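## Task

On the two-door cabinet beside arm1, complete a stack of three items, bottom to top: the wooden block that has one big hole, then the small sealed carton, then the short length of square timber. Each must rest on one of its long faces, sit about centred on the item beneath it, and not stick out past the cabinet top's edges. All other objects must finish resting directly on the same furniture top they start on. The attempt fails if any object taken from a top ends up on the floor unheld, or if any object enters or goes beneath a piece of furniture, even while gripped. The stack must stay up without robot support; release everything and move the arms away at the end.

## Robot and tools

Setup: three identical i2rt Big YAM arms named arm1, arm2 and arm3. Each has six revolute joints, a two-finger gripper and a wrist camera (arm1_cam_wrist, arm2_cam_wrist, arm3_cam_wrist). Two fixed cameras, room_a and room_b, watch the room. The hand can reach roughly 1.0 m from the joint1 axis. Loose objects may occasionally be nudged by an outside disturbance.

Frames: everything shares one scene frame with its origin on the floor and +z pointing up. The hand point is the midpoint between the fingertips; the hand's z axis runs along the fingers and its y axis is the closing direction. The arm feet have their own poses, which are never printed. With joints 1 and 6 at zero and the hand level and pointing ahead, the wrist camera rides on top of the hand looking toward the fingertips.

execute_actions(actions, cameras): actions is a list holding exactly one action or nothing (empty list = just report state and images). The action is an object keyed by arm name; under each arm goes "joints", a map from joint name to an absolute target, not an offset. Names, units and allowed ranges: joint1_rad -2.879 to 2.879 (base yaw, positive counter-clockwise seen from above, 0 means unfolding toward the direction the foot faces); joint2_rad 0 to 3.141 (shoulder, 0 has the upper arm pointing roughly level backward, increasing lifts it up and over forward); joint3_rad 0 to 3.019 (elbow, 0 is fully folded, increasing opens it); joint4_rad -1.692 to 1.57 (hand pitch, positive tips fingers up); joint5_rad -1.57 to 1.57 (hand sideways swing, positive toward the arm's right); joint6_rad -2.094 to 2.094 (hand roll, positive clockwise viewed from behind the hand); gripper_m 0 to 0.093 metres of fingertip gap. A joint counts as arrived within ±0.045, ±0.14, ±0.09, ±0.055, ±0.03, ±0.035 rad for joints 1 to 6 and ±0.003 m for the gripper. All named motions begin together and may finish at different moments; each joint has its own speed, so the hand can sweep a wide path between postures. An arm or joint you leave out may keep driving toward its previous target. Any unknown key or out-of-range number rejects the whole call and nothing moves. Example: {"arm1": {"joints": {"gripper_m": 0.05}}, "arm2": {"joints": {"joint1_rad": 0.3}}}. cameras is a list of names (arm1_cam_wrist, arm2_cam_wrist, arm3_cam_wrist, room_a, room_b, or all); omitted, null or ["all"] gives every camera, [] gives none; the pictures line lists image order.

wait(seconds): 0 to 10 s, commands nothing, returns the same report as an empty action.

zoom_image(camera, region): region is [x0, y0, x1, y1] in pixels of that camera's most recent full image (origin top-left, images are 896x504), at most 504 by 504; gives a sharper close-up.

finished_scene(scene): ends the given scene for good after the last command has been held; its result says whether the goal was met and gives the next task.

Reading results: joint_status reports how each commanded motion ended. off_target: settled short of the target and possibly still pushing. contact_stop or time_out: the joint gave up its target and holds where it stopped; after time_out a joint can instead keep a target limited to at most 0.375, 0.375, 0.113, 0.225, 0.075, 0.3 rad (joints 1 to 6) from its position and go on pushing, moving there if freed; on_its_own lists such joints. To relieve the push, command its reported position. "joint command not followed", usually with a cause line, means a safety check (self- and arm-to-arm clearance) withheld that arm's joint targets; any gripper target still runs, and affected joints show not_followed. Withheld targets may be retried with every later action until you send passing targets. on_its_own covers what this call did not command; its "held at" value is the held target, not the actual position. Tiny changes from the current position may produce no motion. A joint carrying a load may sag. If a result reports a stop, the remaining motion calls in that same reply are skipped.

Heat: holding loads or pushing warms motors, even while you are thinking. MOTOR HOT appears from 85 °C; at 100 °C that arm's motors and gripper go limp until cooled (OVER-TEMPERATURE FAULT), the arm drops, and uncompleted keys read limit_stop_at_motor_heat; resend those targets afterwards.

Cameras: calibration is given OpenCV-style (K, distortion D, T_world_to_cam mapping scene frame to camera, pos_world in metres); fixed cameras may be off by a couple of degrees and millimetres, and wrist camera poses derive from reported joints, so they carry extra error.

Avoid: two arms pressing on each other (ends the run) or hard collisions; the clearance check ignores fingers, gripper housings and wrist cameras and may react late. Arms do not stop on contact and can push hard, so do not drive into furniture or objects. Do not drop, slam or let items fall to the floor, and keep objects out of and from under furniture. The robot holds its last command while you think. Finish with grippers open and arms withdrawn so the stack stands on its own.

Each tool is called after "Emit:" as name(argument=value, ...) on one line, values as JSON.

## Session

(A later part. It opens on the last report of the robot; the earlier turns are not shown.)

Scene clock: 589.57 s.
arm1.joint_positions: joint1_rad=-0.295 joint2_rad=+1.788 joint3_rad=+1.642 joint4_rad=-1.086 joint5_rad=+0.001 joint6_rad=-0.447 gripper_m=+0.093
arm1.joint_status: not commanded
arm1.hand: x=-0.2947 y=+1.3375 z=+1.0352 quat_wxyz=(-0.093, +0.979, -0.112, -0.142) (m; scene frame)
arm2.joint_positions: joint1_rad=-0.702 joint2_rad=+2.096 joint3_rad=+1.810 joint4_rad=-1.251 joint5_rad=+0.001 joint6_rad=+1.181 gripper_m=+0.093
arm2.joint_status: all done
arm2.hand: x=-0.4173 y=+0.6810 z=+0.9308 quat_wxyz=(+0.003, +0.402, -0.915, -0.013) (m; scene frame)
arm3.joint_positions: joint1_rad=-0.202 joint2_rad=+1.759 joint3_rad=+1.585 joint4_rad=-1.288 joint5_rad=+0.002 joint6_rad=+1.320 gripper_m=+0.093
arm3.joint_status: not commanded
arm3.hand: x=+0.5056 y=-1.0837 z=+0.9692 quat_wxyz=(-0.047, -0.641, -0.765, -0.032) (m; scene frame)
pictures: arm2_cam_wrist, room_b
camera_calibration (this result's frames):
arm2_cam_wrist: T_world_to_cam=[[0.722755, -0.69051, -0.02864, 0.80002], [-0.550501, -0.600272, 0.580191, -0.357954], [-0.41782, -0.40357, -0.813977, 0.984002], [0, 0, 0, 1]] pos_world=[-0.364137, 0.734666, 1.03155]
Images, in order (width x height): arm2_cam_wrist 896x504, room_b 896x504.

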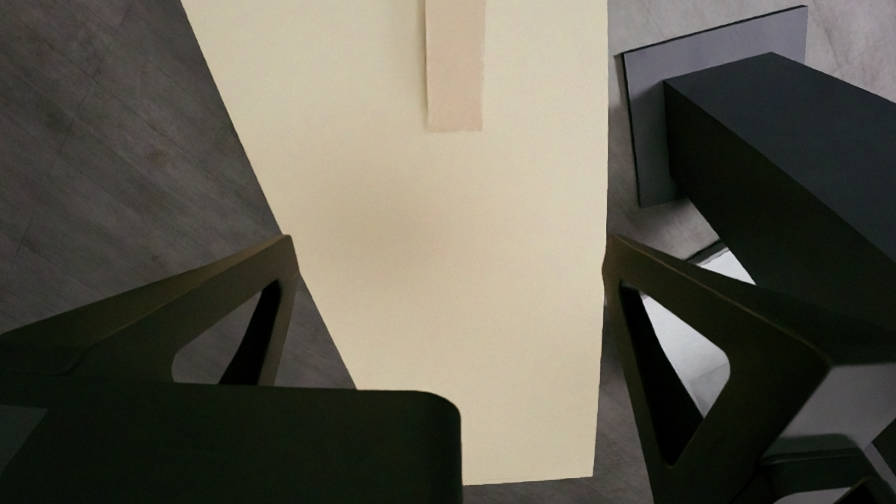

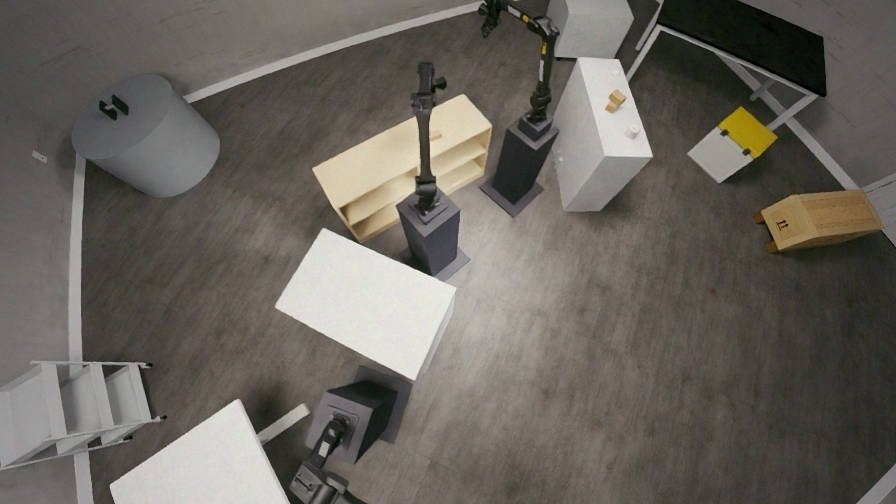

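Emit:
execute_actions(actions=[])

Scene clock: 617.87 s.
arm1.joint_positions: joint1_rad=-0.295 joint2_rad=+1.788 joint3_rad=+1.642 joint4_rad=-1.086 joint5_rad=+0.001 joint6_rad=-0.447 gripper_m=+0.093
arm1.joint_status: not commanded
arm1.hand: x=-0.2947 y=+1.3375 z=+1.0352 quat_wxyz=(-0.093, +0.979, -0.112, -0.142) (m; scene frame)
arm2.joint_positions: joint1_rad=-0.702 joint2_rad=+2.096 joint3_rad=+1.810 joint4_rad=-1.251 joint5_rad=+0.001 joint6_rad=+1.181 gripper_m=+0.093
arm2.joint_status: all done
arm2.hand: x=-0.4173 y=+0.6810 z=+0.9308 quat_wxyz=(+0.003, +0.402, -0.915, -0.013) (m; scene frame)
arm3.joint_positions: joint1_rad=-0.202 joint2_rad=+1.759 joint3_rad=+1.585 joint4_rad=-1.288 joint5_rad=+0.002 joint6_rad=+1.320 gripper_m=+0.093
arm3.joint_status: not commanded
arm3.hand: x=+0.5056 y=-1.0837 z=+0.9692 quat_wxyz=(-0.047, -0.641, -0.765, -0.032) (m; scene frame)
pictures: arm1_cam_wrist, arm2_cam_wrist, arm3_cam_wrist, room_a, room_b
camera_calibration (this result's frames):
arm1_cam_wrist: T_world_to_cam=[[0.223501, 0.962107, 0.156198, -1.38507], [0.918223, -0.261587, 0.297385, 0.32443], [0.326976, 0.0769588, -0.941894, 1.08812], [0, 0, 0, 1]] pos_world=[-0.344125, 1.33371, 1.14476]
arm2_cam_wrist: T_world_to_cam=[[0.722755, -0.69051, -0.02864, 0.80002], [-0.550501, -0.600272, 0.580191, -0.357954], [-0.41782, -0.40357, -0.813977, 0.984002], [0, 0, 0, 1]] pos_world=[-0.364137, 0.734666, 1.03155]
arm3_cam_wrist: T_world_to_cam=[[-0.97549, -0.184526, -0.11987, 0.407359], [-0.219864, 0.795416, 0.564777, 0.428306], [-0.00886979, 0.577289, -0.816492, 1.55006], [0, 0, 0, 1]] pos_world=[0.505293, -1.16034, 1.07254]
Images, in order (width x height): arm1_cam_wrist 896x504, arm2_cam_wrist 896x504, arm3_cam_wrist 896x504, room_a 896x504, room_b 896x504.

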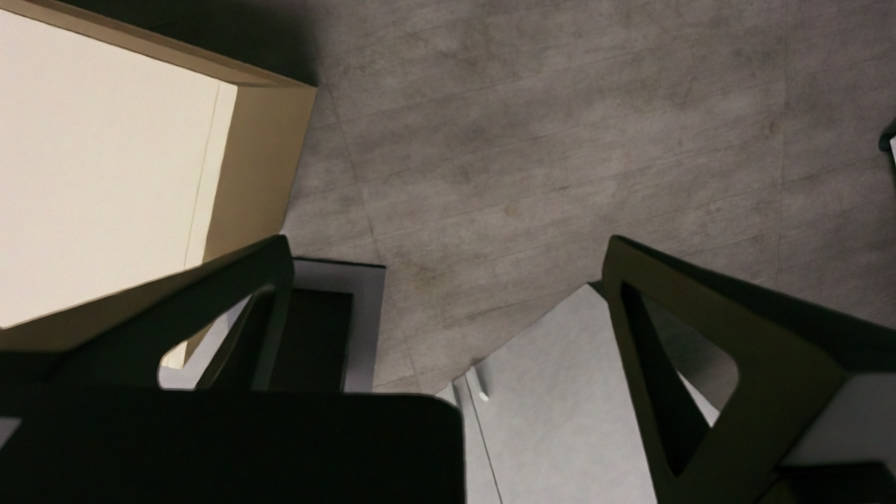

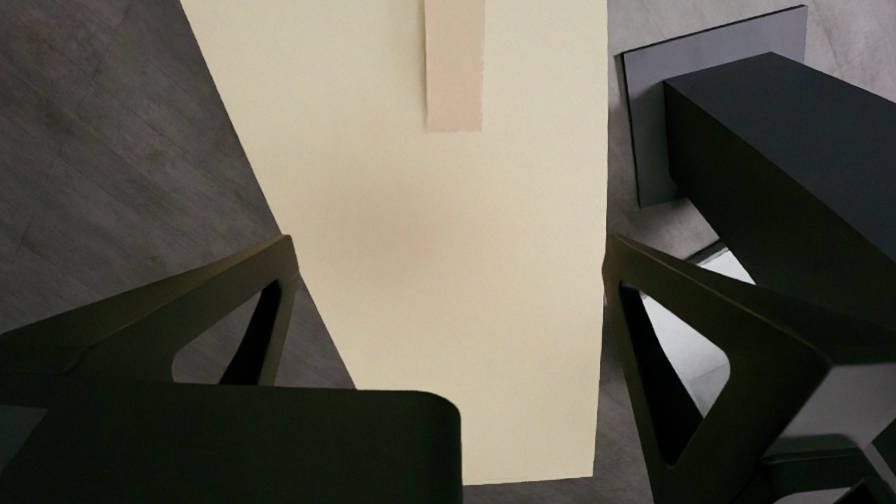

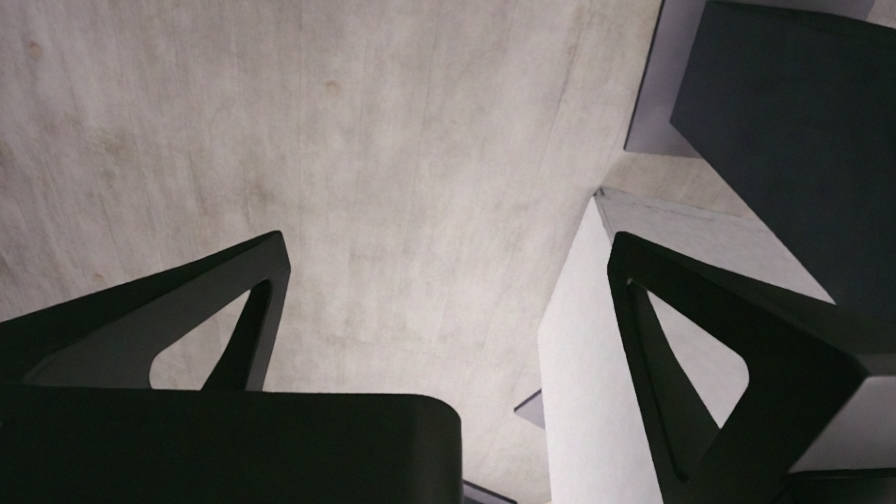

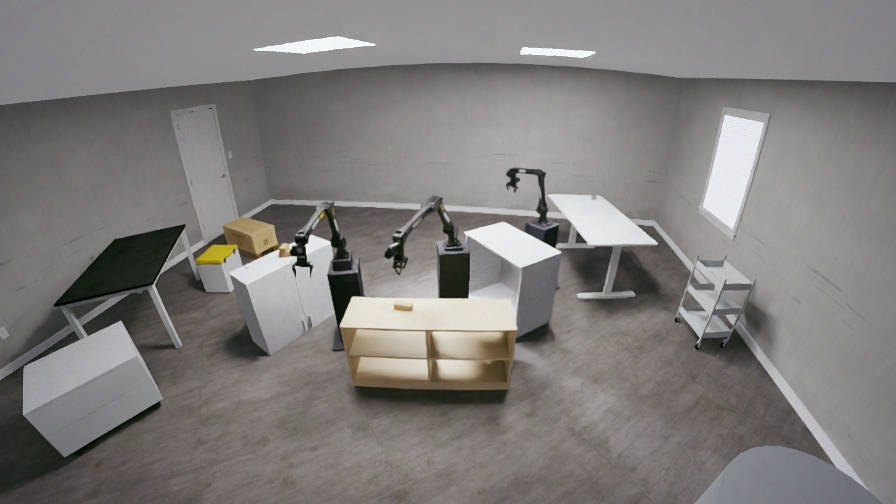

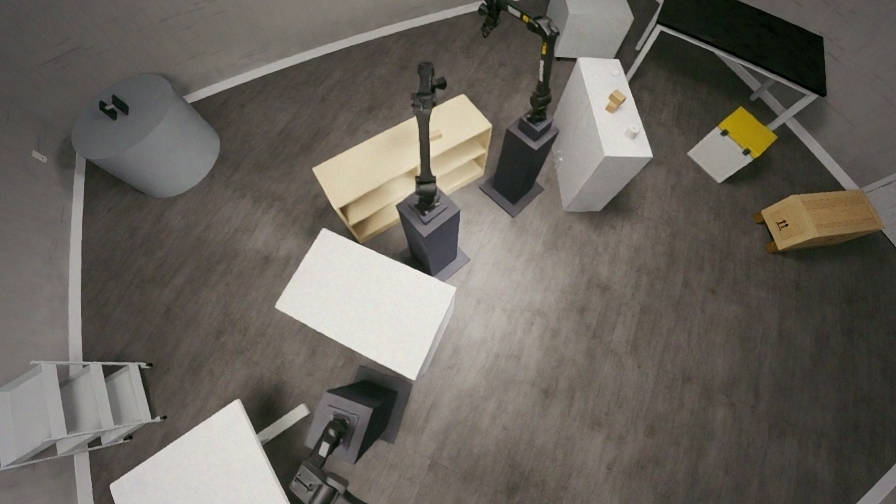

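Emit:
execute_actions(actions=[{"arm2": {"joints": {"joint1_rad": 0.75}}, "arm1": {"joints": {"joint1_rad": 0.762, "joint2_rad": 2.325, "joint3_rad": 1.80, "joint4_rad": -1.01}}}], cameras=["arm1_cam_wrist", "room_b"])

Scene clock: 641.83 s.
arm1.joint_positions: joint1_rad=+0.754 joint2_rad=+2.353 joint3_rad=+1.782 joint4_rad=-1.011 joint5_rad=-0.002 joint6_rad=-0.450 gripper_m=+0.093
arm1.joint_status: all done
arm1.hand: x=-0.4128 y=+0.7061 z=+0.7315 quat_wxyz=(-0.001, +0.916, +0.401, +0.008) (m; scene frame)
arm2.joint_positions: joint1_rad=+0.760 joint2_rad=+2.096 joint3_rad=+1.810 joint4_rad=-1.251 joint5_rad=-0.002 joint6_rad=+1.181 gripper_m=+0.093
arm2.joint_status: all done
arm2.hand: x=-0.7543 y=-0.1123 z=+0.9386 quat_wxyz=(+0.017, +0.911, -0.413, -0.011) (m; scene frame)
arm3.joint_positions: joint1_rad=-0.202 joint2_rad=+1.759 joint3_rad=+1.585 joint4_rad=-1.288 joint5_rad=+0.002 joint6_rad=+1.320 gripper_m=+0.093
arm3.joint_status: not commanded
arm3.hand: x=+0.5056 y=-1.0837 z=+0.9692 quat_wxyz=(-0.047, -0.641, -0.765, -0.032) (m; scene frame)
pictures: arm1_cam_wrist, room_b
camera_calibration (this result's frames):
arm1_cam_wrist: T_world_to_cam=[[-0.748976, 0.662562, -0.00679044, -0.774486], [0.534344, 0.610032, 0.585096, -0.62628], [0.391805, 0.434594, -0.810936, 0.567726], [0, 0, 0, 1]] pos_world=[-0.46786, 0.648465, 0.821564]
Images, in order (width x height): arm1_cam_wrist 896x504, room_b 896x504.

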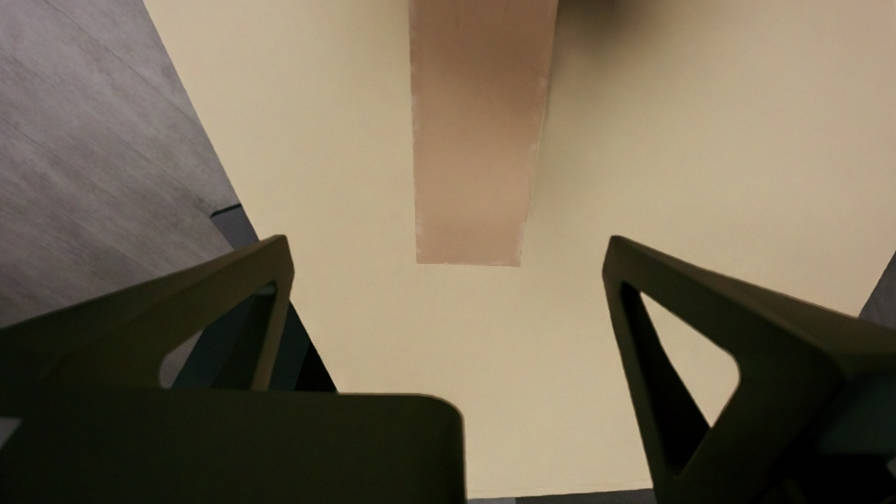

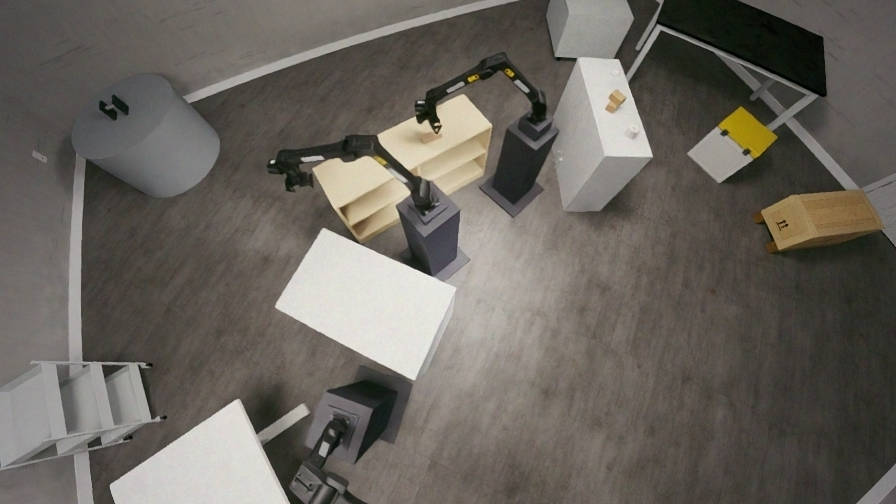

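Emit:
zoom_image(camera="arm1_cam_wrist", region=[300, 0, 640, 300])

Region (300, 0, 640, 300) of arm1_cam_wrist's 896x504 image, scaled by 1.482, with more detail than that image has; it fills the top 445 rows of this view, and the rest is white.

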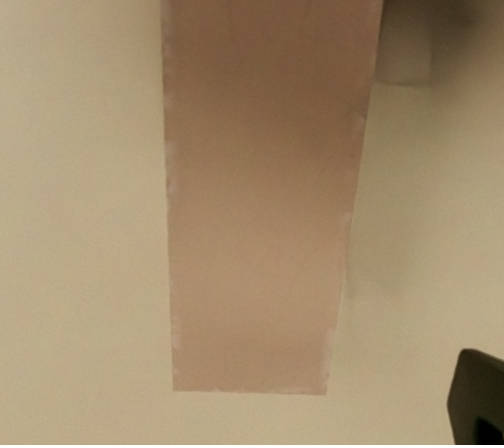

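Emit:
execute_actions(actions=[{"arm1": {"joints": {"joint2_rad": 2.42, "joint3_rad": 1.94, "joint4_rad": -0.935}}}], cameras=["arm1_cam_wrist"])

Scene clock: 709.13 s.
arm1.joint_positions: joint1_rad=+0.754 joint2_rad=+2.397 joint3_rad=+1.892 joint4_rad=-0.949 joint5_rad=-0.002 joint6_rad=-0.450 gripper_m=+0.093
arm1.joint_status: all done
arm1.hand: x=-0.4630 y=+0.6863 z=+0.7409 quat_wxyz=(-0.004, +0.915, +0.400, -0.056) (m; scene frame)
arm2.joint_positions: joint1_rad=+0.760 joint2_rad=+2.096 joint3_rad=+1.810 joint4_rad=-1.251 joint5_rad=-0.002 joint6_rad=+1.181 gripper_m=+0.093
arm2.joint_status: not commanded
arm2.hand: x=-0.7543 y=-0.1123 z=+0.9386 quat_wxyz=(+0.017, +0.911, -0.413, -0.011) (m; scene frame)
arm3.joint_positions: joint1_rad=-0.202 joint2_rad=+1.759 joint3_rad=+1.585 joint4_rad=-1.288 joint5_rad=+0.002 joint6_rad=+1.320 gripper_m=+0.093
arm3.joint_status: not commanded
arm3.hand: x=+0.5056 y=-1.0837 z=+0.9692 quat_wxyz=(-0.047, -0.641, -0.765, -0.032) (m; scene frame)
pictures: arm1_cam_wrist
camera_calibration (this result's frames):
arm1_cam_wrist: T_world_to_cam=[[-0.746705, 0.66315, 0.0516093, -0.841535], [0.598238, 0.635642, 0.487924, -0.508886], [0.290762, 0.39521, -0.871359, 0.628593], [0, 0, 0, 1]] pos_world=[-0.506714, 0.633107, 0.839459]
Images, in order (width x height): arm1_cam_wrist 896x504.

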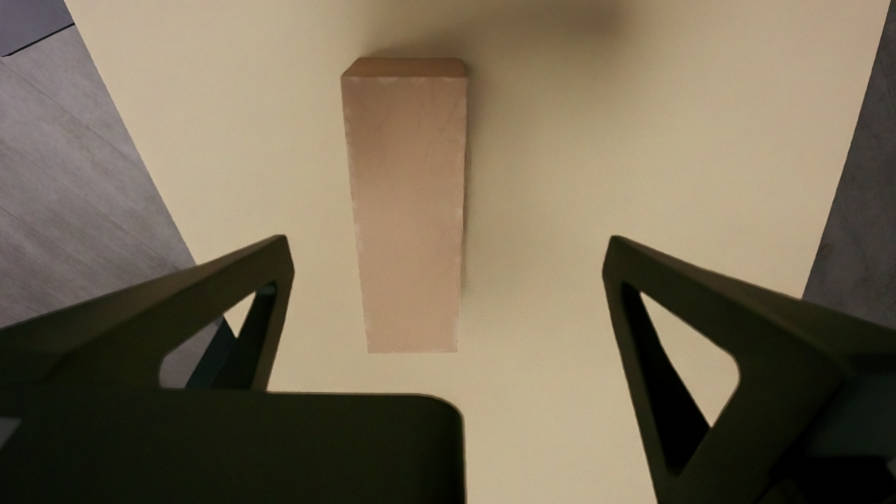

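Emit:
zoom_image(camera="arm1_cam_wrist", region=[280, 40, 560, 380])

Region (280, 40, 560, 380) of arm1_cam_wrist's 896x504 image, scaled by 1.482, with more detail than that image has; it fills the left 415 columns of this view, and the rest is white.

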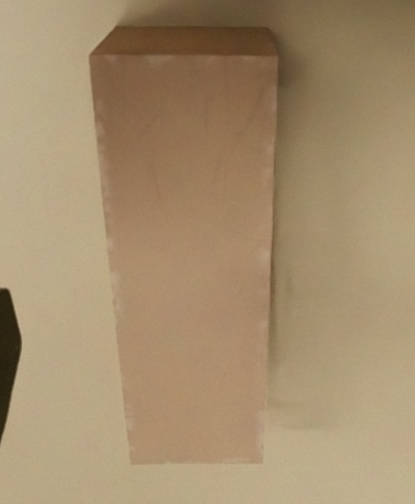

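Emit:
execute_actions(actions=[{"arm1": {"joints": {"joint2_rad": 2.505, "joint3_rad": 1.95, "joint4_rad": -0.935}}}], cameras=["arm1_cam_wrist"])

Scene clock: 737.20 s.
arm1.joint_positions: joint1_rad=+0.754 joint2_rad=+2.505 joint3_rad=+1.913 joint4_rad=-0.949 joint5_rad=-0.002 joint6_rad=-0.450 gripper_m=+0.093
arm1.joint_status: all done
arm1.hand: x=-0.4456 y=+0.6935 z=+0.6745 quat_wxyz=(-0.002, +0.916, +0.401, -0.012) (m; scene frame)
arm2.joint_positions: joint1_rad=+0.760 joint2_rad=+2.096 joint3_rad=+1.810 joint4_rad=-1.251 joint5_rad=-0.002 joint6_rad=+1.181 gripper_m=+0.093
arm2.joint_status: not commanded
arm2.hand: x=-0.7543 y=-0.1123 z=+0.9386 quat_wxyz=(+0.017, +0.911, -0.413, -0.011) (m; scene frame)
arm3.joint_positions: joint1_rad=-0.202 joint2_rad=+1.759 joint3_rad=+1.585 joint4_rad=-1.288 joint5_rad=+0.002 joint6_rad=+1.320 gripper_m=+0.093
arm3.joint_status: not commanded
arm3.hand: x=+0.5056 y=-1.0837 z=+0.9692 quat_wxyz=(-0.047, -0.641, -0.765, -0.032) (m; scene frame)
pictures: arm1_cam_wrist
camera_calibration (this result's frames):
arm1_cam_wrist: T_world_to_cam=[[-0.749012, 0.662451, 0.011778, -0.803552], [0.555886, 0.618651, 0.555213, -0.543965], [0.360515, 0.422408, -0.831625, 0.548284], [0, 0, 0, 1]] pos_world=[-0.497153, 0.637239, 0.767447]
Images, in order (width x height): arm1_cam_wrist 896x504.

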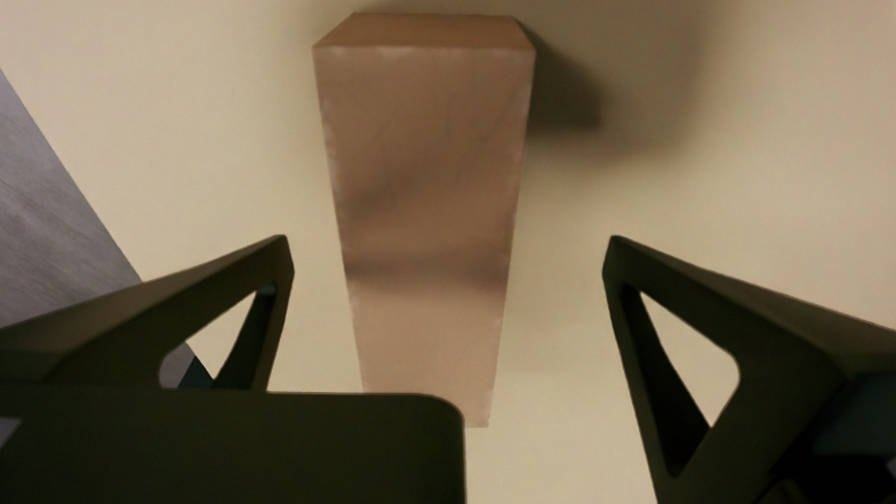

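Emit:
execute_actions(actions=[{"arm1": {"joints": {"joint2_rad": 2.555}}}], cameras=["arm1_cam_wrist"])

Scene clock: 749.97 s.
arm1.joint_positions: joint1_rad=+0.754 joint2_rad=+2.536 joint3_rad=+1.913 joint4_rad=-0.949 joint5_rad=-0.002 joint6_rad=-0.450 gripper_m=+0.093
arm1.joint_status: all done
arm1.hand: x=-0.4370 y=+0.6970 z=+0.6540 quat_wxyz=(-0.001, +0.916, +0.401, +0.003) (m; scene frame)
arm2.joint_positions: joint1_rad=+0.760 joint2_rad=+2.096 joint3_rad=+1.810 joint4_rad=-1.251 joint5_rad=-0.002 joint6_rad=+1.181 gripper_m=+0.093
arm2.joint_status: not commanded
arm2.hand: x=-0.7543 y=-0.1123 z=+0.9386 quat_wxyz=(+0.017, +0.911, -0.413, -0.011) (m; scene frame)
arm3.joint_positions: joint1_rad=-0.202 joint2_rad=+1.759 joint3_rad=+1.585 joint4_rad=-1.288 joint5_rad=+0.002 joint6_rad=+1.320 gripper_m=+0.093
arm3.joint_status: not commanded
arm3.hand: x=+0.5056 y=-1.0837 z=+0.9692 quat_wxyz=(-0.047, -0.641, -0.765, -0.032) (m; scene frame)
pictures: arm1_cam_wrist
camera_calibration (this result's frames):
arm1_cam_wrist: T_world_to_cam=[[-0.74905, 0.66251, -0.00227901, -0.790019], [0.539683, 0.612167, 0.577922, -0.556979], [0.384274, 0.431662, -0.816089, 0.520422], [0, 0, 0, 1]] pos_world=[-0.491156, 0.639713, 0.744801]
Images, in order (width x height): arm1_cam_wrist 896x504.

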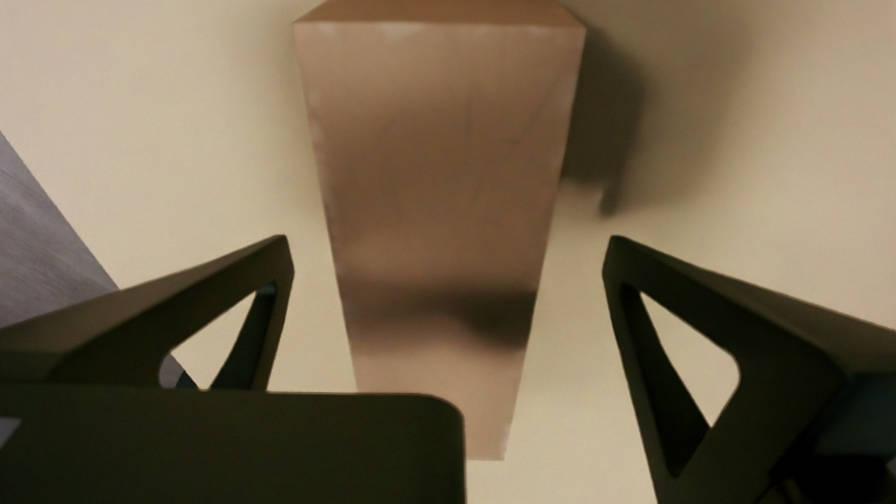

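Emit:
execute_actions(actions=[{"arm1": {"joints": {"joint2_rad": 2.568}}}], cameras=["arm1_cam_wrist"])

Scene clock: 764.53 s.
arm1.joint_positions: joint1_rad=+0.754 joint2_rad=+2.540 joint3_rad=+1.913 joint4_rad=-0.949 joint5_rad=-0.002 joint6_rad=-0.450 gripper_m=+0.093
arm1.joint_status: all done
arm1.hand: x=-0.4357 y=+0.6975 z=+0.6513 quat_wxyz=(-0.001, +0.916, +0.401, +0.005) (m; scene frame)
arm2.joint_positions: joint1_rad=+0.760 joint2_rad=+2.096 joint3_rad=+1.810 joint4_rad=-1.251 joint5_rad=-0.002 joint6_rad=+1.181 gripper_m=+0.093
arm2.joint_status: not commanded
arm2.hand: x=-0.7543 y=-0.1123 z=+0.9386 quat_wxyz=(+0.017, +0.911, -0.413, -0.011) (m; scene frame)
arm3.joint_positions: joint1_rad=-0.202 joint2_rad=+1.759 joint3_rad=+1.585 joint4_rad=-1.288 joint5_rad=+0.002 joint6_rad=+1.320 gripper_m=+0.093
arm3.joint_status: not commanded
arm3.hand: x=+0.5056 y=-1.0837 z=+0.9692 quat_wxyz=(-0.047, -0.641, -0.765, -0.032) (m; scene frame)
pictures: arm1_cam_wrist
camera_calibration (this result's frames):
arm1_cam_wrist: T_world_to_cam=[[-0.749024, 0.66253, -0.0041878, -0.788198], [0.537432, 0.611267, 0.580964, -0.558679], [0.387466, 0.432905, -0.813918, 0.516599], [0, 0, 0, 1]] pos_world=[-0.490291, 0.640068, 0.741741]
Images, in order (width x height): arm1_cam_wrist 896x504.

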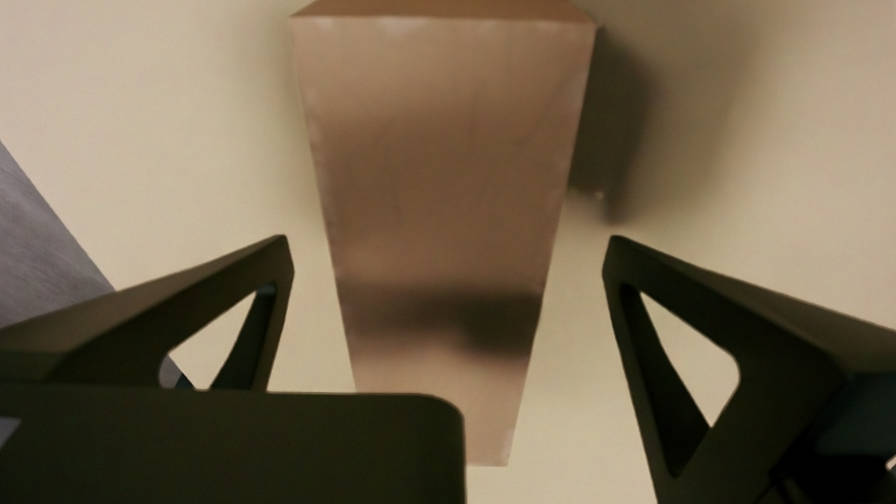

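Emit:
execute_actions(actions=[{"arm1": {"joints": {"joint2_rad": 2.54, "gripper_m": 0.034}}}], cameras=["arm1_cam_wrist"])

Scene clock: 779.23 s.
arm1.joint_positions: joint1_rad=+0.754 joint2_rad=+2.540 joint3_rad=+1.913 joint4_rad=-0.949 joint5_rad=-0.002 joint6_rad=-0.450 gripper_m=+0.046
arm1.joint_status: gripper_m off_target (ended at +0.046, target +0.034); the others done
arm1.hand: x=-0.4356 y=+0.6976 z=+0.6510 quat_wxyz=(-0.001, +0.916, +0.401, +0.006) (m; scene frame)
arm2.joint_positions: joint1_rad=+0.760 joint2_rad=+2.096 joint3_rad=+1.810 joint4_rad=-1.251 joint5_rad=-0.002 joint6_rad=+1.181 gripper_m=+0.093
arm2.joint_status: not commanded
arm2.hand: x=-0.7543 y=-0.1123 z=+0.9386 quat_wxyz=(+0.017, +0.911, -0.413, -0.011) (m; scene frame)
arm3.joint_positions: joint1_rad=-0.202 joint2_rad=+1.759 joint3_rad=+1.585 joint4_rad=-1.288 joint5_rad=+0.002 joint6_rad=+1.320 gripper_m=+0.093
arm3.joint_status: not commanded
arm3.hand: x=+0.5056 y=-1.0837 z=+0.9692 quat_wxyz=(-0.047, -0.641, -0.765, -0.032) (m; scene frame)
pictures: arm1_cam_wrist
camera_calibration (this result's frames):
arm1_cam_wrist: T_world_to_cam=[[-0.749277, 0.662245, -0.0040259, -0.788221], [0.537071, 0.611187, 0.581381, -0.559019], [0.387477, 0.433454, -0.813621, 0.515745], [0, 0, 0, 1]] pos_world=[-0.490202, 0.640109, 0.741451]
Images, in order (width x height): arm1_cam_wrist 896x504.

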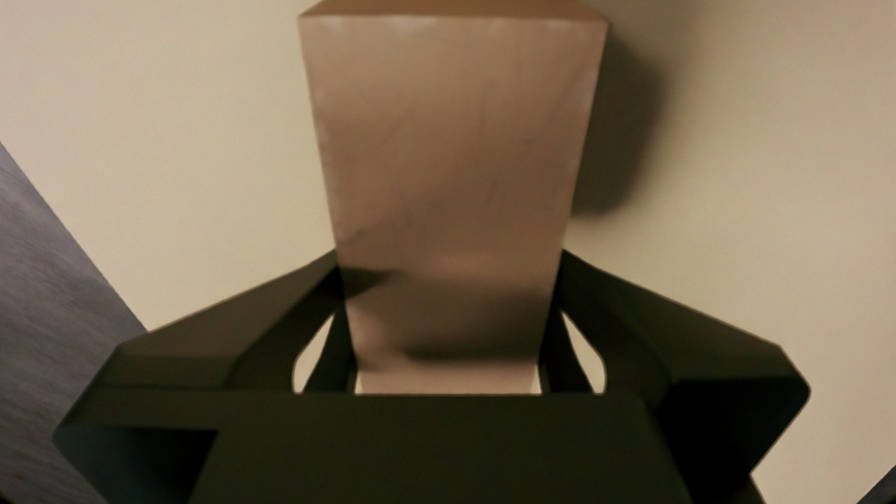

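Emit:
execute_actions(actions=[{"arm1": {"joints": {"joint2_rad": 2.30}}}], cameras=["arm1_cam_wrist", "room_b"])

Scene clock: 851.40 s.
arm1.joint_positions: joint1_rad=+0.754 joint2_rad=+2.293 joint3_rad=+1.919 joint4_rad=-0.949 joint5_rad=-0.002 joint6_rad=-0.450 gripper_m=+0.046
arm1.joint_status: all done
arm1.hand: x=-0.4909 y=+0.6750 z=+0.8242 quat_wxyz=(-0.006, +0.909, +0.398, -0.121) (m; scene frame)
arm2.joint_positions: joint1_rad=+0.760 joint2_rad=+2.096 joint3_rad=+1.810 joint4_rad=-1.251 joint5_rad=-0.002 joint6_rad=+1.181 gripper_m=+0.093
arm2.joint_status: not commanded
arm2.hand: x=-0.7543 y=-0.1123 z=+0.9386 quat_wxyz=(+0.017, +0.911, -0.413, -0.011) (m; scene frame)
arm3.joint_positions: joint1_rad=-0.202 joint2_rad=+1.759 joint3_rad=+1.585 joint4_rad=-1.288 joint5_rad=+0.002 joint6_rad=+1.320 gripper_m=+0.093
arm3.joint_status: not commanded
arm3.hand: x=+0.5056 y=-1.0837 z=+0.9692 quat_wxyz=(-0.047, -0.641, -0.765, -0.032) (m; scene frame)
pictures: arm1_cam_wrist, room_b
camera_calibration (this result's frames):
arm1_cam_wrist: T_world_to_cam=[[-0.737425, 0.666303, 0.110652, -0.905385], [0.650682, 0.656869, 0.380968, -0.426126], [0.181156, 0.352935, -0.917943, 0.726947], [0, 0, 0, 1]] pos_world=[-0.522073, 0.626605, 0.929819]
Images, in order (width x height): arm1_cam_wrist 896x504, room_b 896x504.

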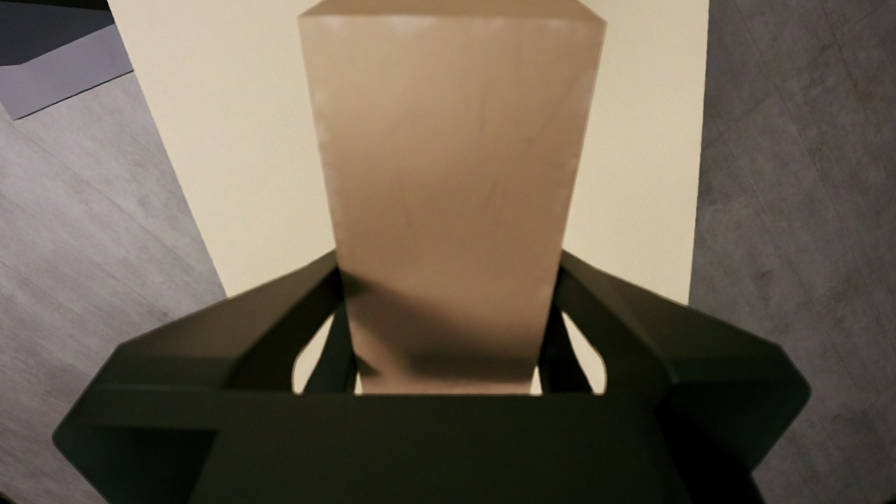

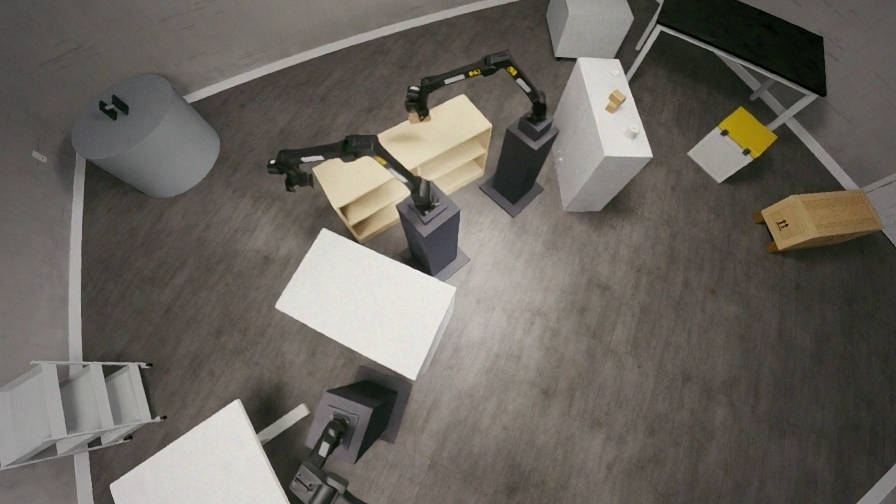

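Emit:
execute_actions(actions=[{"arm1": {"joints": {"joint1_rad": -2.003, "joint2_rad": 1.94, "joint3_rad": 1.72, "joint4_rad": -1.222, "joint6_rad": -0.247}}}], cameras=["arm1_cam_wrist", "room_a", "room_b"])

Scene clock: 866.13 s.
arm1.joint_positions: joint1_rad=-2.008 joint2_rad=+1.949 joint3_rad=+1.710 joint4_rad=-1.207 joint5_rad=+0.002 joint6_rad=-0.260 gripper_m=+0.046
arm1.joint_status: all done
arm1.hand: x=+0.6536 y=+1.3729 z=+0.9627 quat_wxyz=(-0.064, +0.485, -0.872, -0.016) (m; scene frame)
arm2.joint_positions: joint1_rad=+0.760 joint2_rad=+2.096 joint3_rad=+1.810 joint4_rad=-1.251 joint5_rad=-0.002 joint6_rad=+1.181 gripper_m=+0.093
arm2.joint_status: not commanded
arm2.hand: x=-0.7543 y=-0.1123 z=+0.9386 quat_wxyz=(+0.017, +0.911, -0.413, -0.011) (m; scene frame)
arm3.joint_positions: joint1_rad=-0.202 joint2_rad=+1.759 joint3_rad=+1.585 joint4_rad=-1.288 joint5_rad=+0.002 joint6_rad=+1.320 gripper_m=+0.093
arm3.joint_status: not commanded
arm3.hand: x=+0.5056 y=-1.0837 z=+0.9692 quat_wxyz=(-0.047, -0.641, -0.765, -0.032) (m; scene frame)
pictures: arm1_cam_wrist, room_a, room_b
camera_calibration (this result's frames):
arm1_cam_wrist: T_world_to_cam=[[0.859068, -0.51073, 0.0340259, 0.10447], [-0.466224, -0.753302, 0.463866, 0.904275], [-0.211278, -0.414356, -0.885252, 1.67881], [0, 0, 0, 1]] pos_world=[0.686543, 1.43017, 1.06315]
Images, in order (width x height): arm1_cam_wrist 896x504, room_a 896x504, room_b 896x504.

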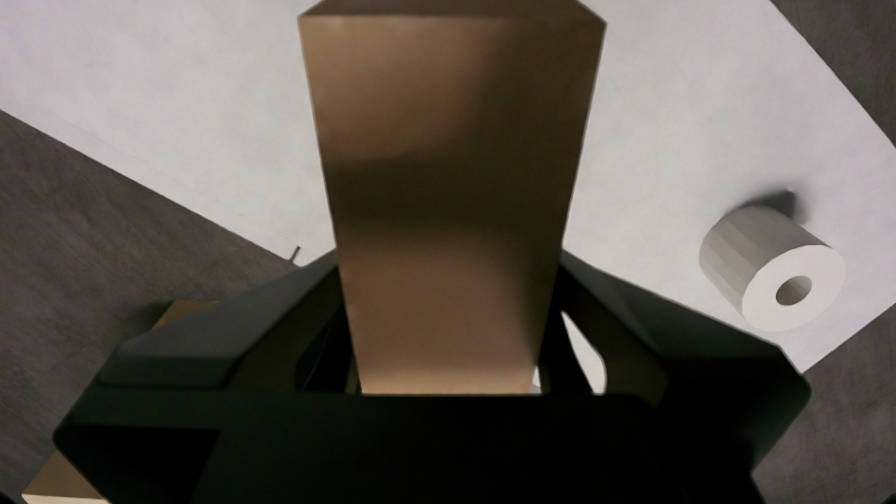

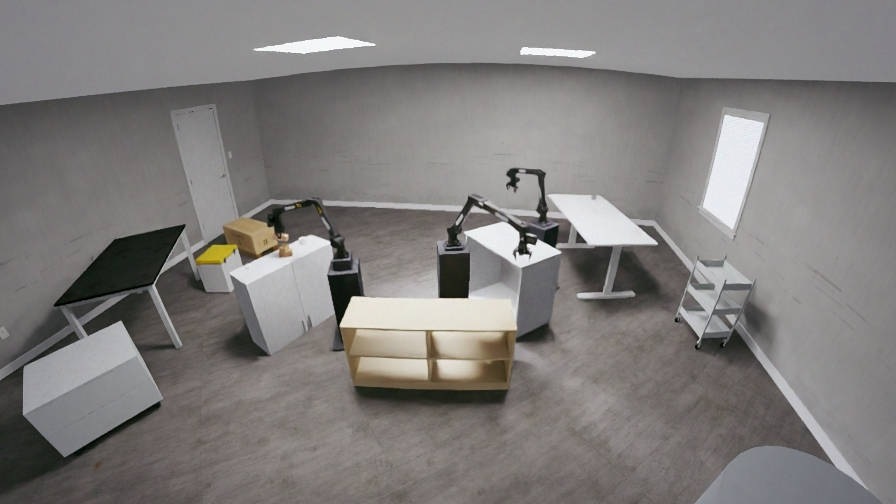

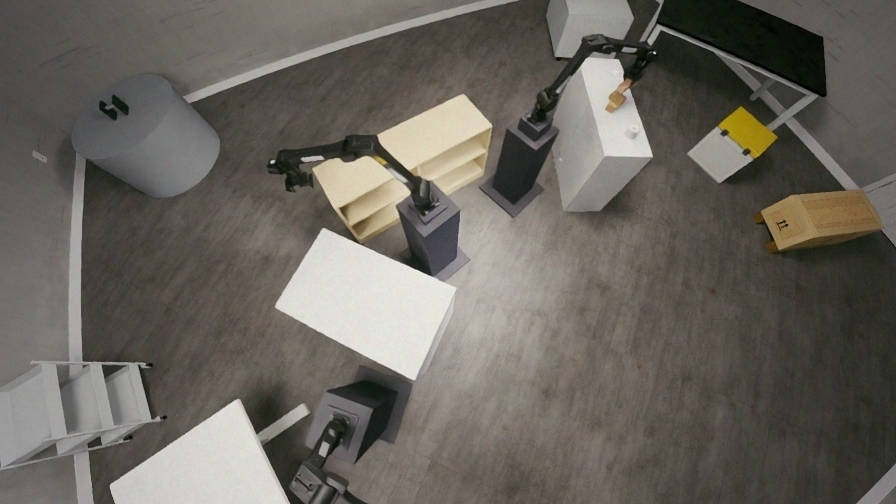

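Emit:
execute_actions(actions=[{"arm1": {"joints": {"joint2_rad": 2.025, "joint4_rad": -1.24}}}], cameras=["arm1_cam_wrist", "room_a", "room_b"])

Scene clock: 882.03 s.
arm1.joint_positions: joint1_rad=-2.008 joint2_rad=+2.034 joint3_rad=+1.710 joint4_rad=-1.225 joint5_rad=+0.002 joint6_rad=-0.260 gripper_m=+0.046
arm1.joint_status: all done
arm1.hand: x=+0.6485 y=+1.3683 z=+0.9109 quat_wxyz=(-0.014, +0.486, -0.874, -0.004) (m; scene frame)
arm2.joint_positions: joint1_rad=+0.760 joint2_rad=+2.096 joint3_rad=+1.810 joint4_rad=-1.251 joint5_rad=-0.002 joint6_rad=+1.181 gripper_m=+0.093
arm2.joint_status: not commanded
arm2.hand: x=-0.7543 y=-0.1123 z=+0.9386 quat_wxyz=(+0.017, +0.911, -0.413, -0.011) (m; scene frame)
arm3.joint_positions: joint1_rad=-0.202 joint2_rad=+1.759 joint3_rad=+1.585 joint4_rad=-1.288 joint5_rad=+0.002 joint6_rad=+1.320 gripper_m=+0.093
arm3.joint_status: not commanded
arm3.hand: x=+0.5056 y=-1.0837 z=+0.9692 quat_wxyz=(-0.047, -0.641, -0.765, -0.032) (m; scene frame)
pictures: arm1_cam_wrist, room_a, room_b
camera_calibration (this result's frames):
arm1_cam_wrist: T_world_to_cam=[[0.860698, -0.509088, 0.00536932, 0.13108], [-0.427819, -0.717501, 0.549693, 0.770312], [-0.27599, -0.475417, -0.835349, 1.71004], [0, 0, 0, 1]] pos_world=[0.688687, 1.43241, 1.00434]
Images, in order (width x height): arm1_cam_wrist 896x504, room_a 896x504, room_b 896x504.

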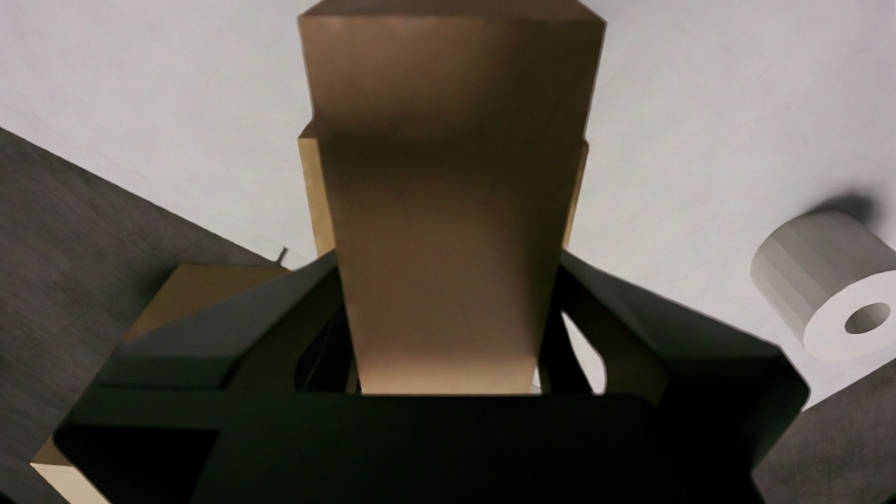

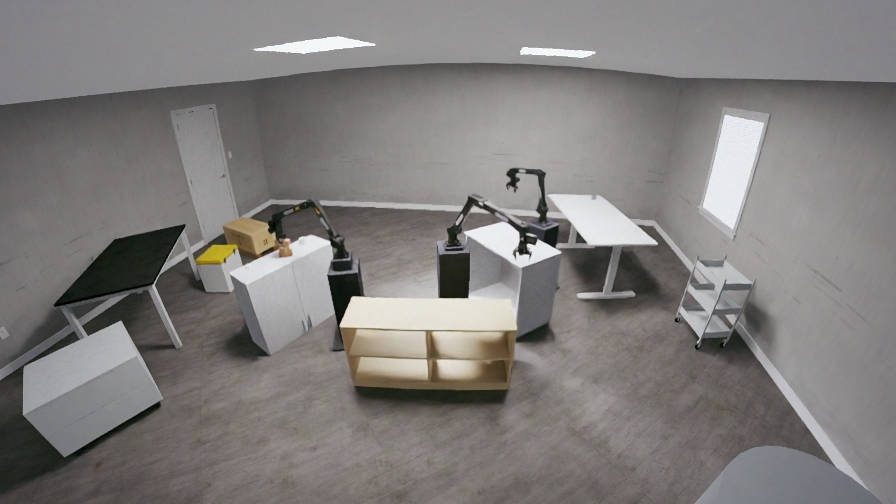

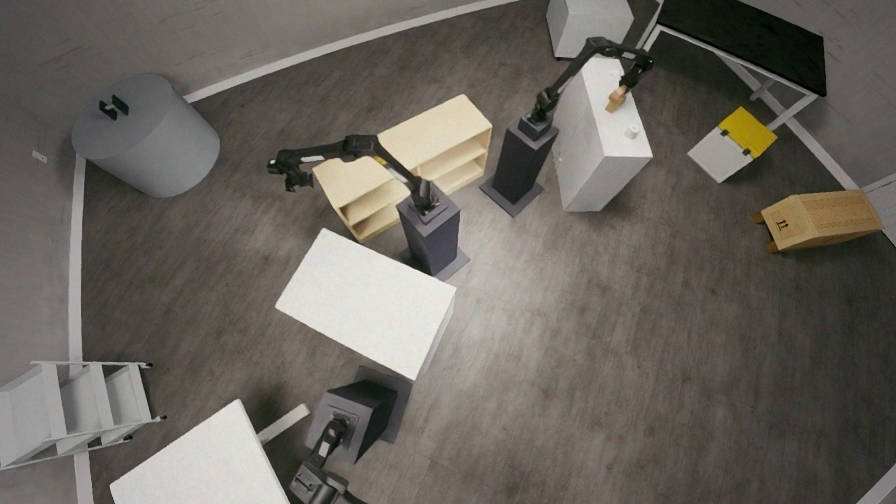

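Emit:
zoom_image(camera="arm1_cam_wrist", region=[260, 0, 640, 300])

Region (260, 0, 640, 300) of arm1_cam_wrist's 896x504 image, scaled by 1.326, with more detail than that image has; it fills the top 398 rows of this view, and the rest is white.

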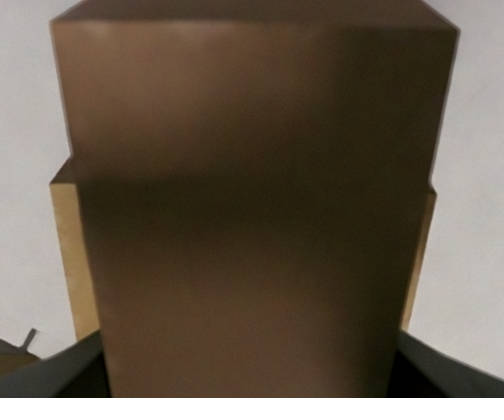

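Emit:
execute_actions(actions=[{"arm1": {"joints": {"joint3_rad": 1.692}}}], cameras=["arm1_cam_wrist"])

Scene clock: 934.00 s.
arm1.joint_positions: joint1_rad=-2.008 joint2_rad=+2.034 joint3_rad=+1.686 joint4_rad=-1.225 joint5_rad=+0.002 joint6_rad=-0.260 gripper_m=+0.046
arm1.joint_status: all done
arm1.hand: x=+0.6420 y=+1.3622 z=+0.9021 quat_wxyz=(-0.002, +0.486, -0.874, -0.001) (m; scene frame)
arm2.joint_positions: joint1_rad=+0.760 joint2_rad=+2.096 joint3_rad=+1.810 joint4_rad=-1.251 joint5_rad=-0.002 joint6_rad=+1.181 gripper_m=+0.093
arm2.joint_status: not commanded
arm2.hand: x=-0.7543 y=-0.1123 z=+0.9386 quat_wxyz=(+0.017, +0.911, -0.413, -0.011) (m; scene frame)
arm3.joint_positions: joint1_rad=-0.202 joint2_rad=+1.759 joint3_rad=+1.585 joint4_rad=-1.288 joint5_rad=+0.002 joint6_rad=+1.320 gripper_m=+0.093
arm3.joint_status: not commanded
arm3.hand: x=+0.5056 y=-1.0837 z=+0.9692 quat_wxyz=(-0.047, -0.641, -0.765, -0.032) (m; scene frame)
pictures: arm1_cam_wrist
camera_calibration (this result's frames):
arm1_cam_wrist: T_world_to_cam=[[0.860767, -0.508998, -0.00131605, 0.139484], [-0.417981, -0.70832, 0.568836, 0.731913], [-0.290468, -0.489085, -0.82245, 1.71431], [0, 0, 0, 1]] pos_world=[0.683815, 1.42787, 0.993778]
Images, in order (width x height): arm1_cam_wrist 896x504.

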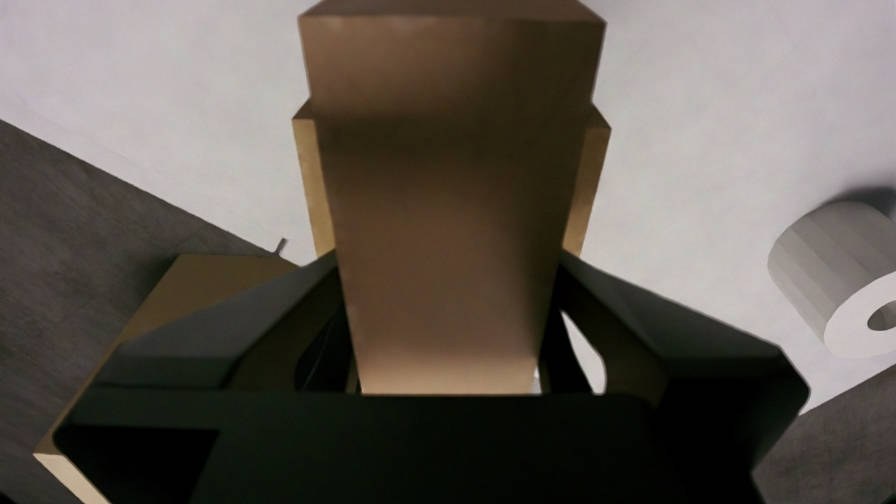

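Emit:
execute_actions(actions=[{"arm1": {"joints": {"joint2_rad": 2.068}}}], cameras=["arm1_cam_wrist"])

Scene clock: 942.27 s.
arm1.joint_positions: joint1_rad=-2.008 joint2_rad=+2.037 joint3_rad=+1.686 joint4_rad=-1.226 joint5_rad=+0.001 joint6_rad=-0.260 gripper_m=+0.046
arm1.joint_status: all done
arm1.hand: x=+0.6415 y=+1.3619 z=+0.9003 quat_wxyz=(+0.000, +0.486, -0.874, -0.001) (m; scene frame)
arm2.joint_positions: joint1_rad=+0.760 joint2_rad=+2.096 joint3_rad=+1.810 joint4_rad=-1.251 joint5_rad=-0.002 joint6_rad=+1.181 gripper_m=+0.093
arm2.joint_status: not commanded
arm2.hand: x=-0.7543 y=-0.1123 z=+0.9386 quat_wxyz=(+0.017, +0.911, -0.413, -0.011) (m; scene frame)
arm3.joint_positions: joint1_rad=-0.202 joint2_rad=+1.759 joint3_rad=+1.585 joint4_rad=-1.288 joint5_rad=+0.002 joint6_rad=+1.320 gripper_m=+0.093
arm3.joint_status: not commanded
arm3.hand: x=+0.5056 y=-1.0837 z=+0.9692 quat_wxyz=(-0.047, -0.641, -0.765, -0.032) (m; scene frame)
pictures: arm1_cam_wrist
camera_calibration (this result's frames):
arm1_cam_wrist: T_world_to_cam=[[0.860765, -0.508992, -0.00332249, 0.141572], [-0.415771, -0.706853, 0.57227, 0.726005], [-0.293629, -0.491209, -0.820058, 1.71531], [0, 0, 0, 1]] pos_world=[0.683656, 1.42781, 0.99165]
Images, in order (width x height): arm1_cam_wrist 896x504.

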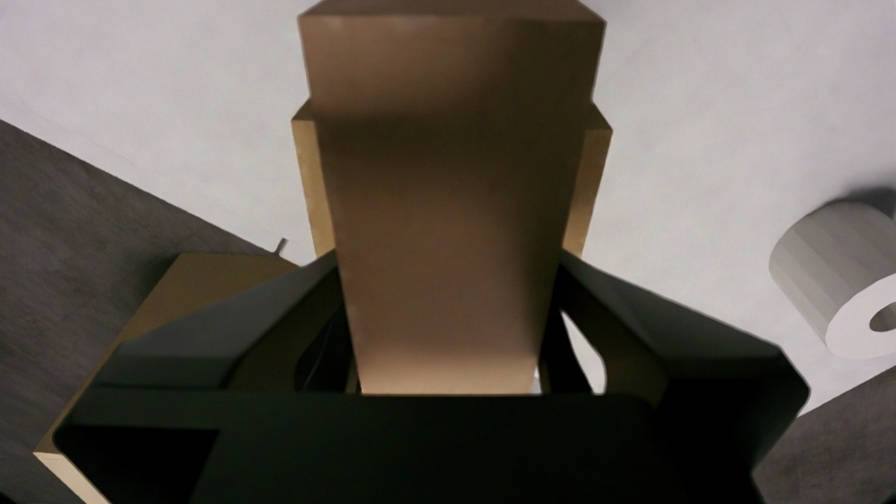

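Emit:
execute_actions(actions=[{"arm1": {"joints": {"joint2_rad": 2.082}}}], cameras=["arm1_cam_wrist"])

Scene clock: 947.37 s.
arm1.joint_positions: joint1_rad=-2.008 joint2_rad=+2.038 joint3_rad=+1.686 joint4_rad=-1.226 joint5_rad=+0.001 joint6_rad=-0.260 gripper_m=+0.046
arm1.joint_status: all done
arm1.hand: x=+0.6415 y=+1.3619 z=+0.9001 quat_wxyz=(+0.001, +0.486, -0.874, -0.001) (m; scene frame)
arm2.joint_positions: joint1_rad=+0.760 joint2_rad=+2.096 joint3_rad=+1.810 joint4_rad=-1.251 joint5_rad=-0.002 joint6_rad=+1.181 gripper_m=+0.093
arm2.joint_status: not commanded
arm2.hand: x=-0.7543 y=-0.1123 z=+0.9386 quat_wxyz=(+0.017, +0.911, -0.413, -0.011) (m; scene frame)
arm3.joint_positions: joint1_rad=-0.202 joint2_rad=+1.759 joint3_rad=+1.585 joint4_rad=-1.288 joint5_rad=+0.002 joint6_rad=+1.320 gripper_m=+0.093
arm3.joint_status: not commanded
arm3.hand: x=+0.5056 y=-1.0837 z=+0.9692 quat_wxyz=(-0.047, -0.641, -0.765, -0.032) (m; scene frame)
pictures: arm1_cam_wrist
camera_calibration (this result's frames):
arm1_cam_wrist: T_world_to_cam=[[0.860765, -0.508992, -0.00342862, 0.141674], [-0.415611, -0.706704, 0.57257, 0.725538], [-0.293857, -0.491423, -0.819848, 1.71536], [0, 0, 0, 1]] pos_world=[0.683662, 1.42782, 0.991397]
Images, in order (width x height): arm1_cam_wrist 896x504.

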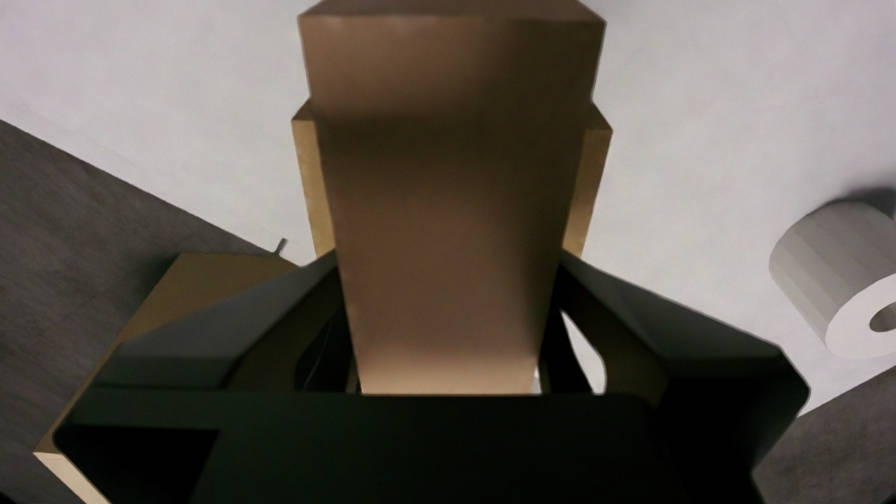

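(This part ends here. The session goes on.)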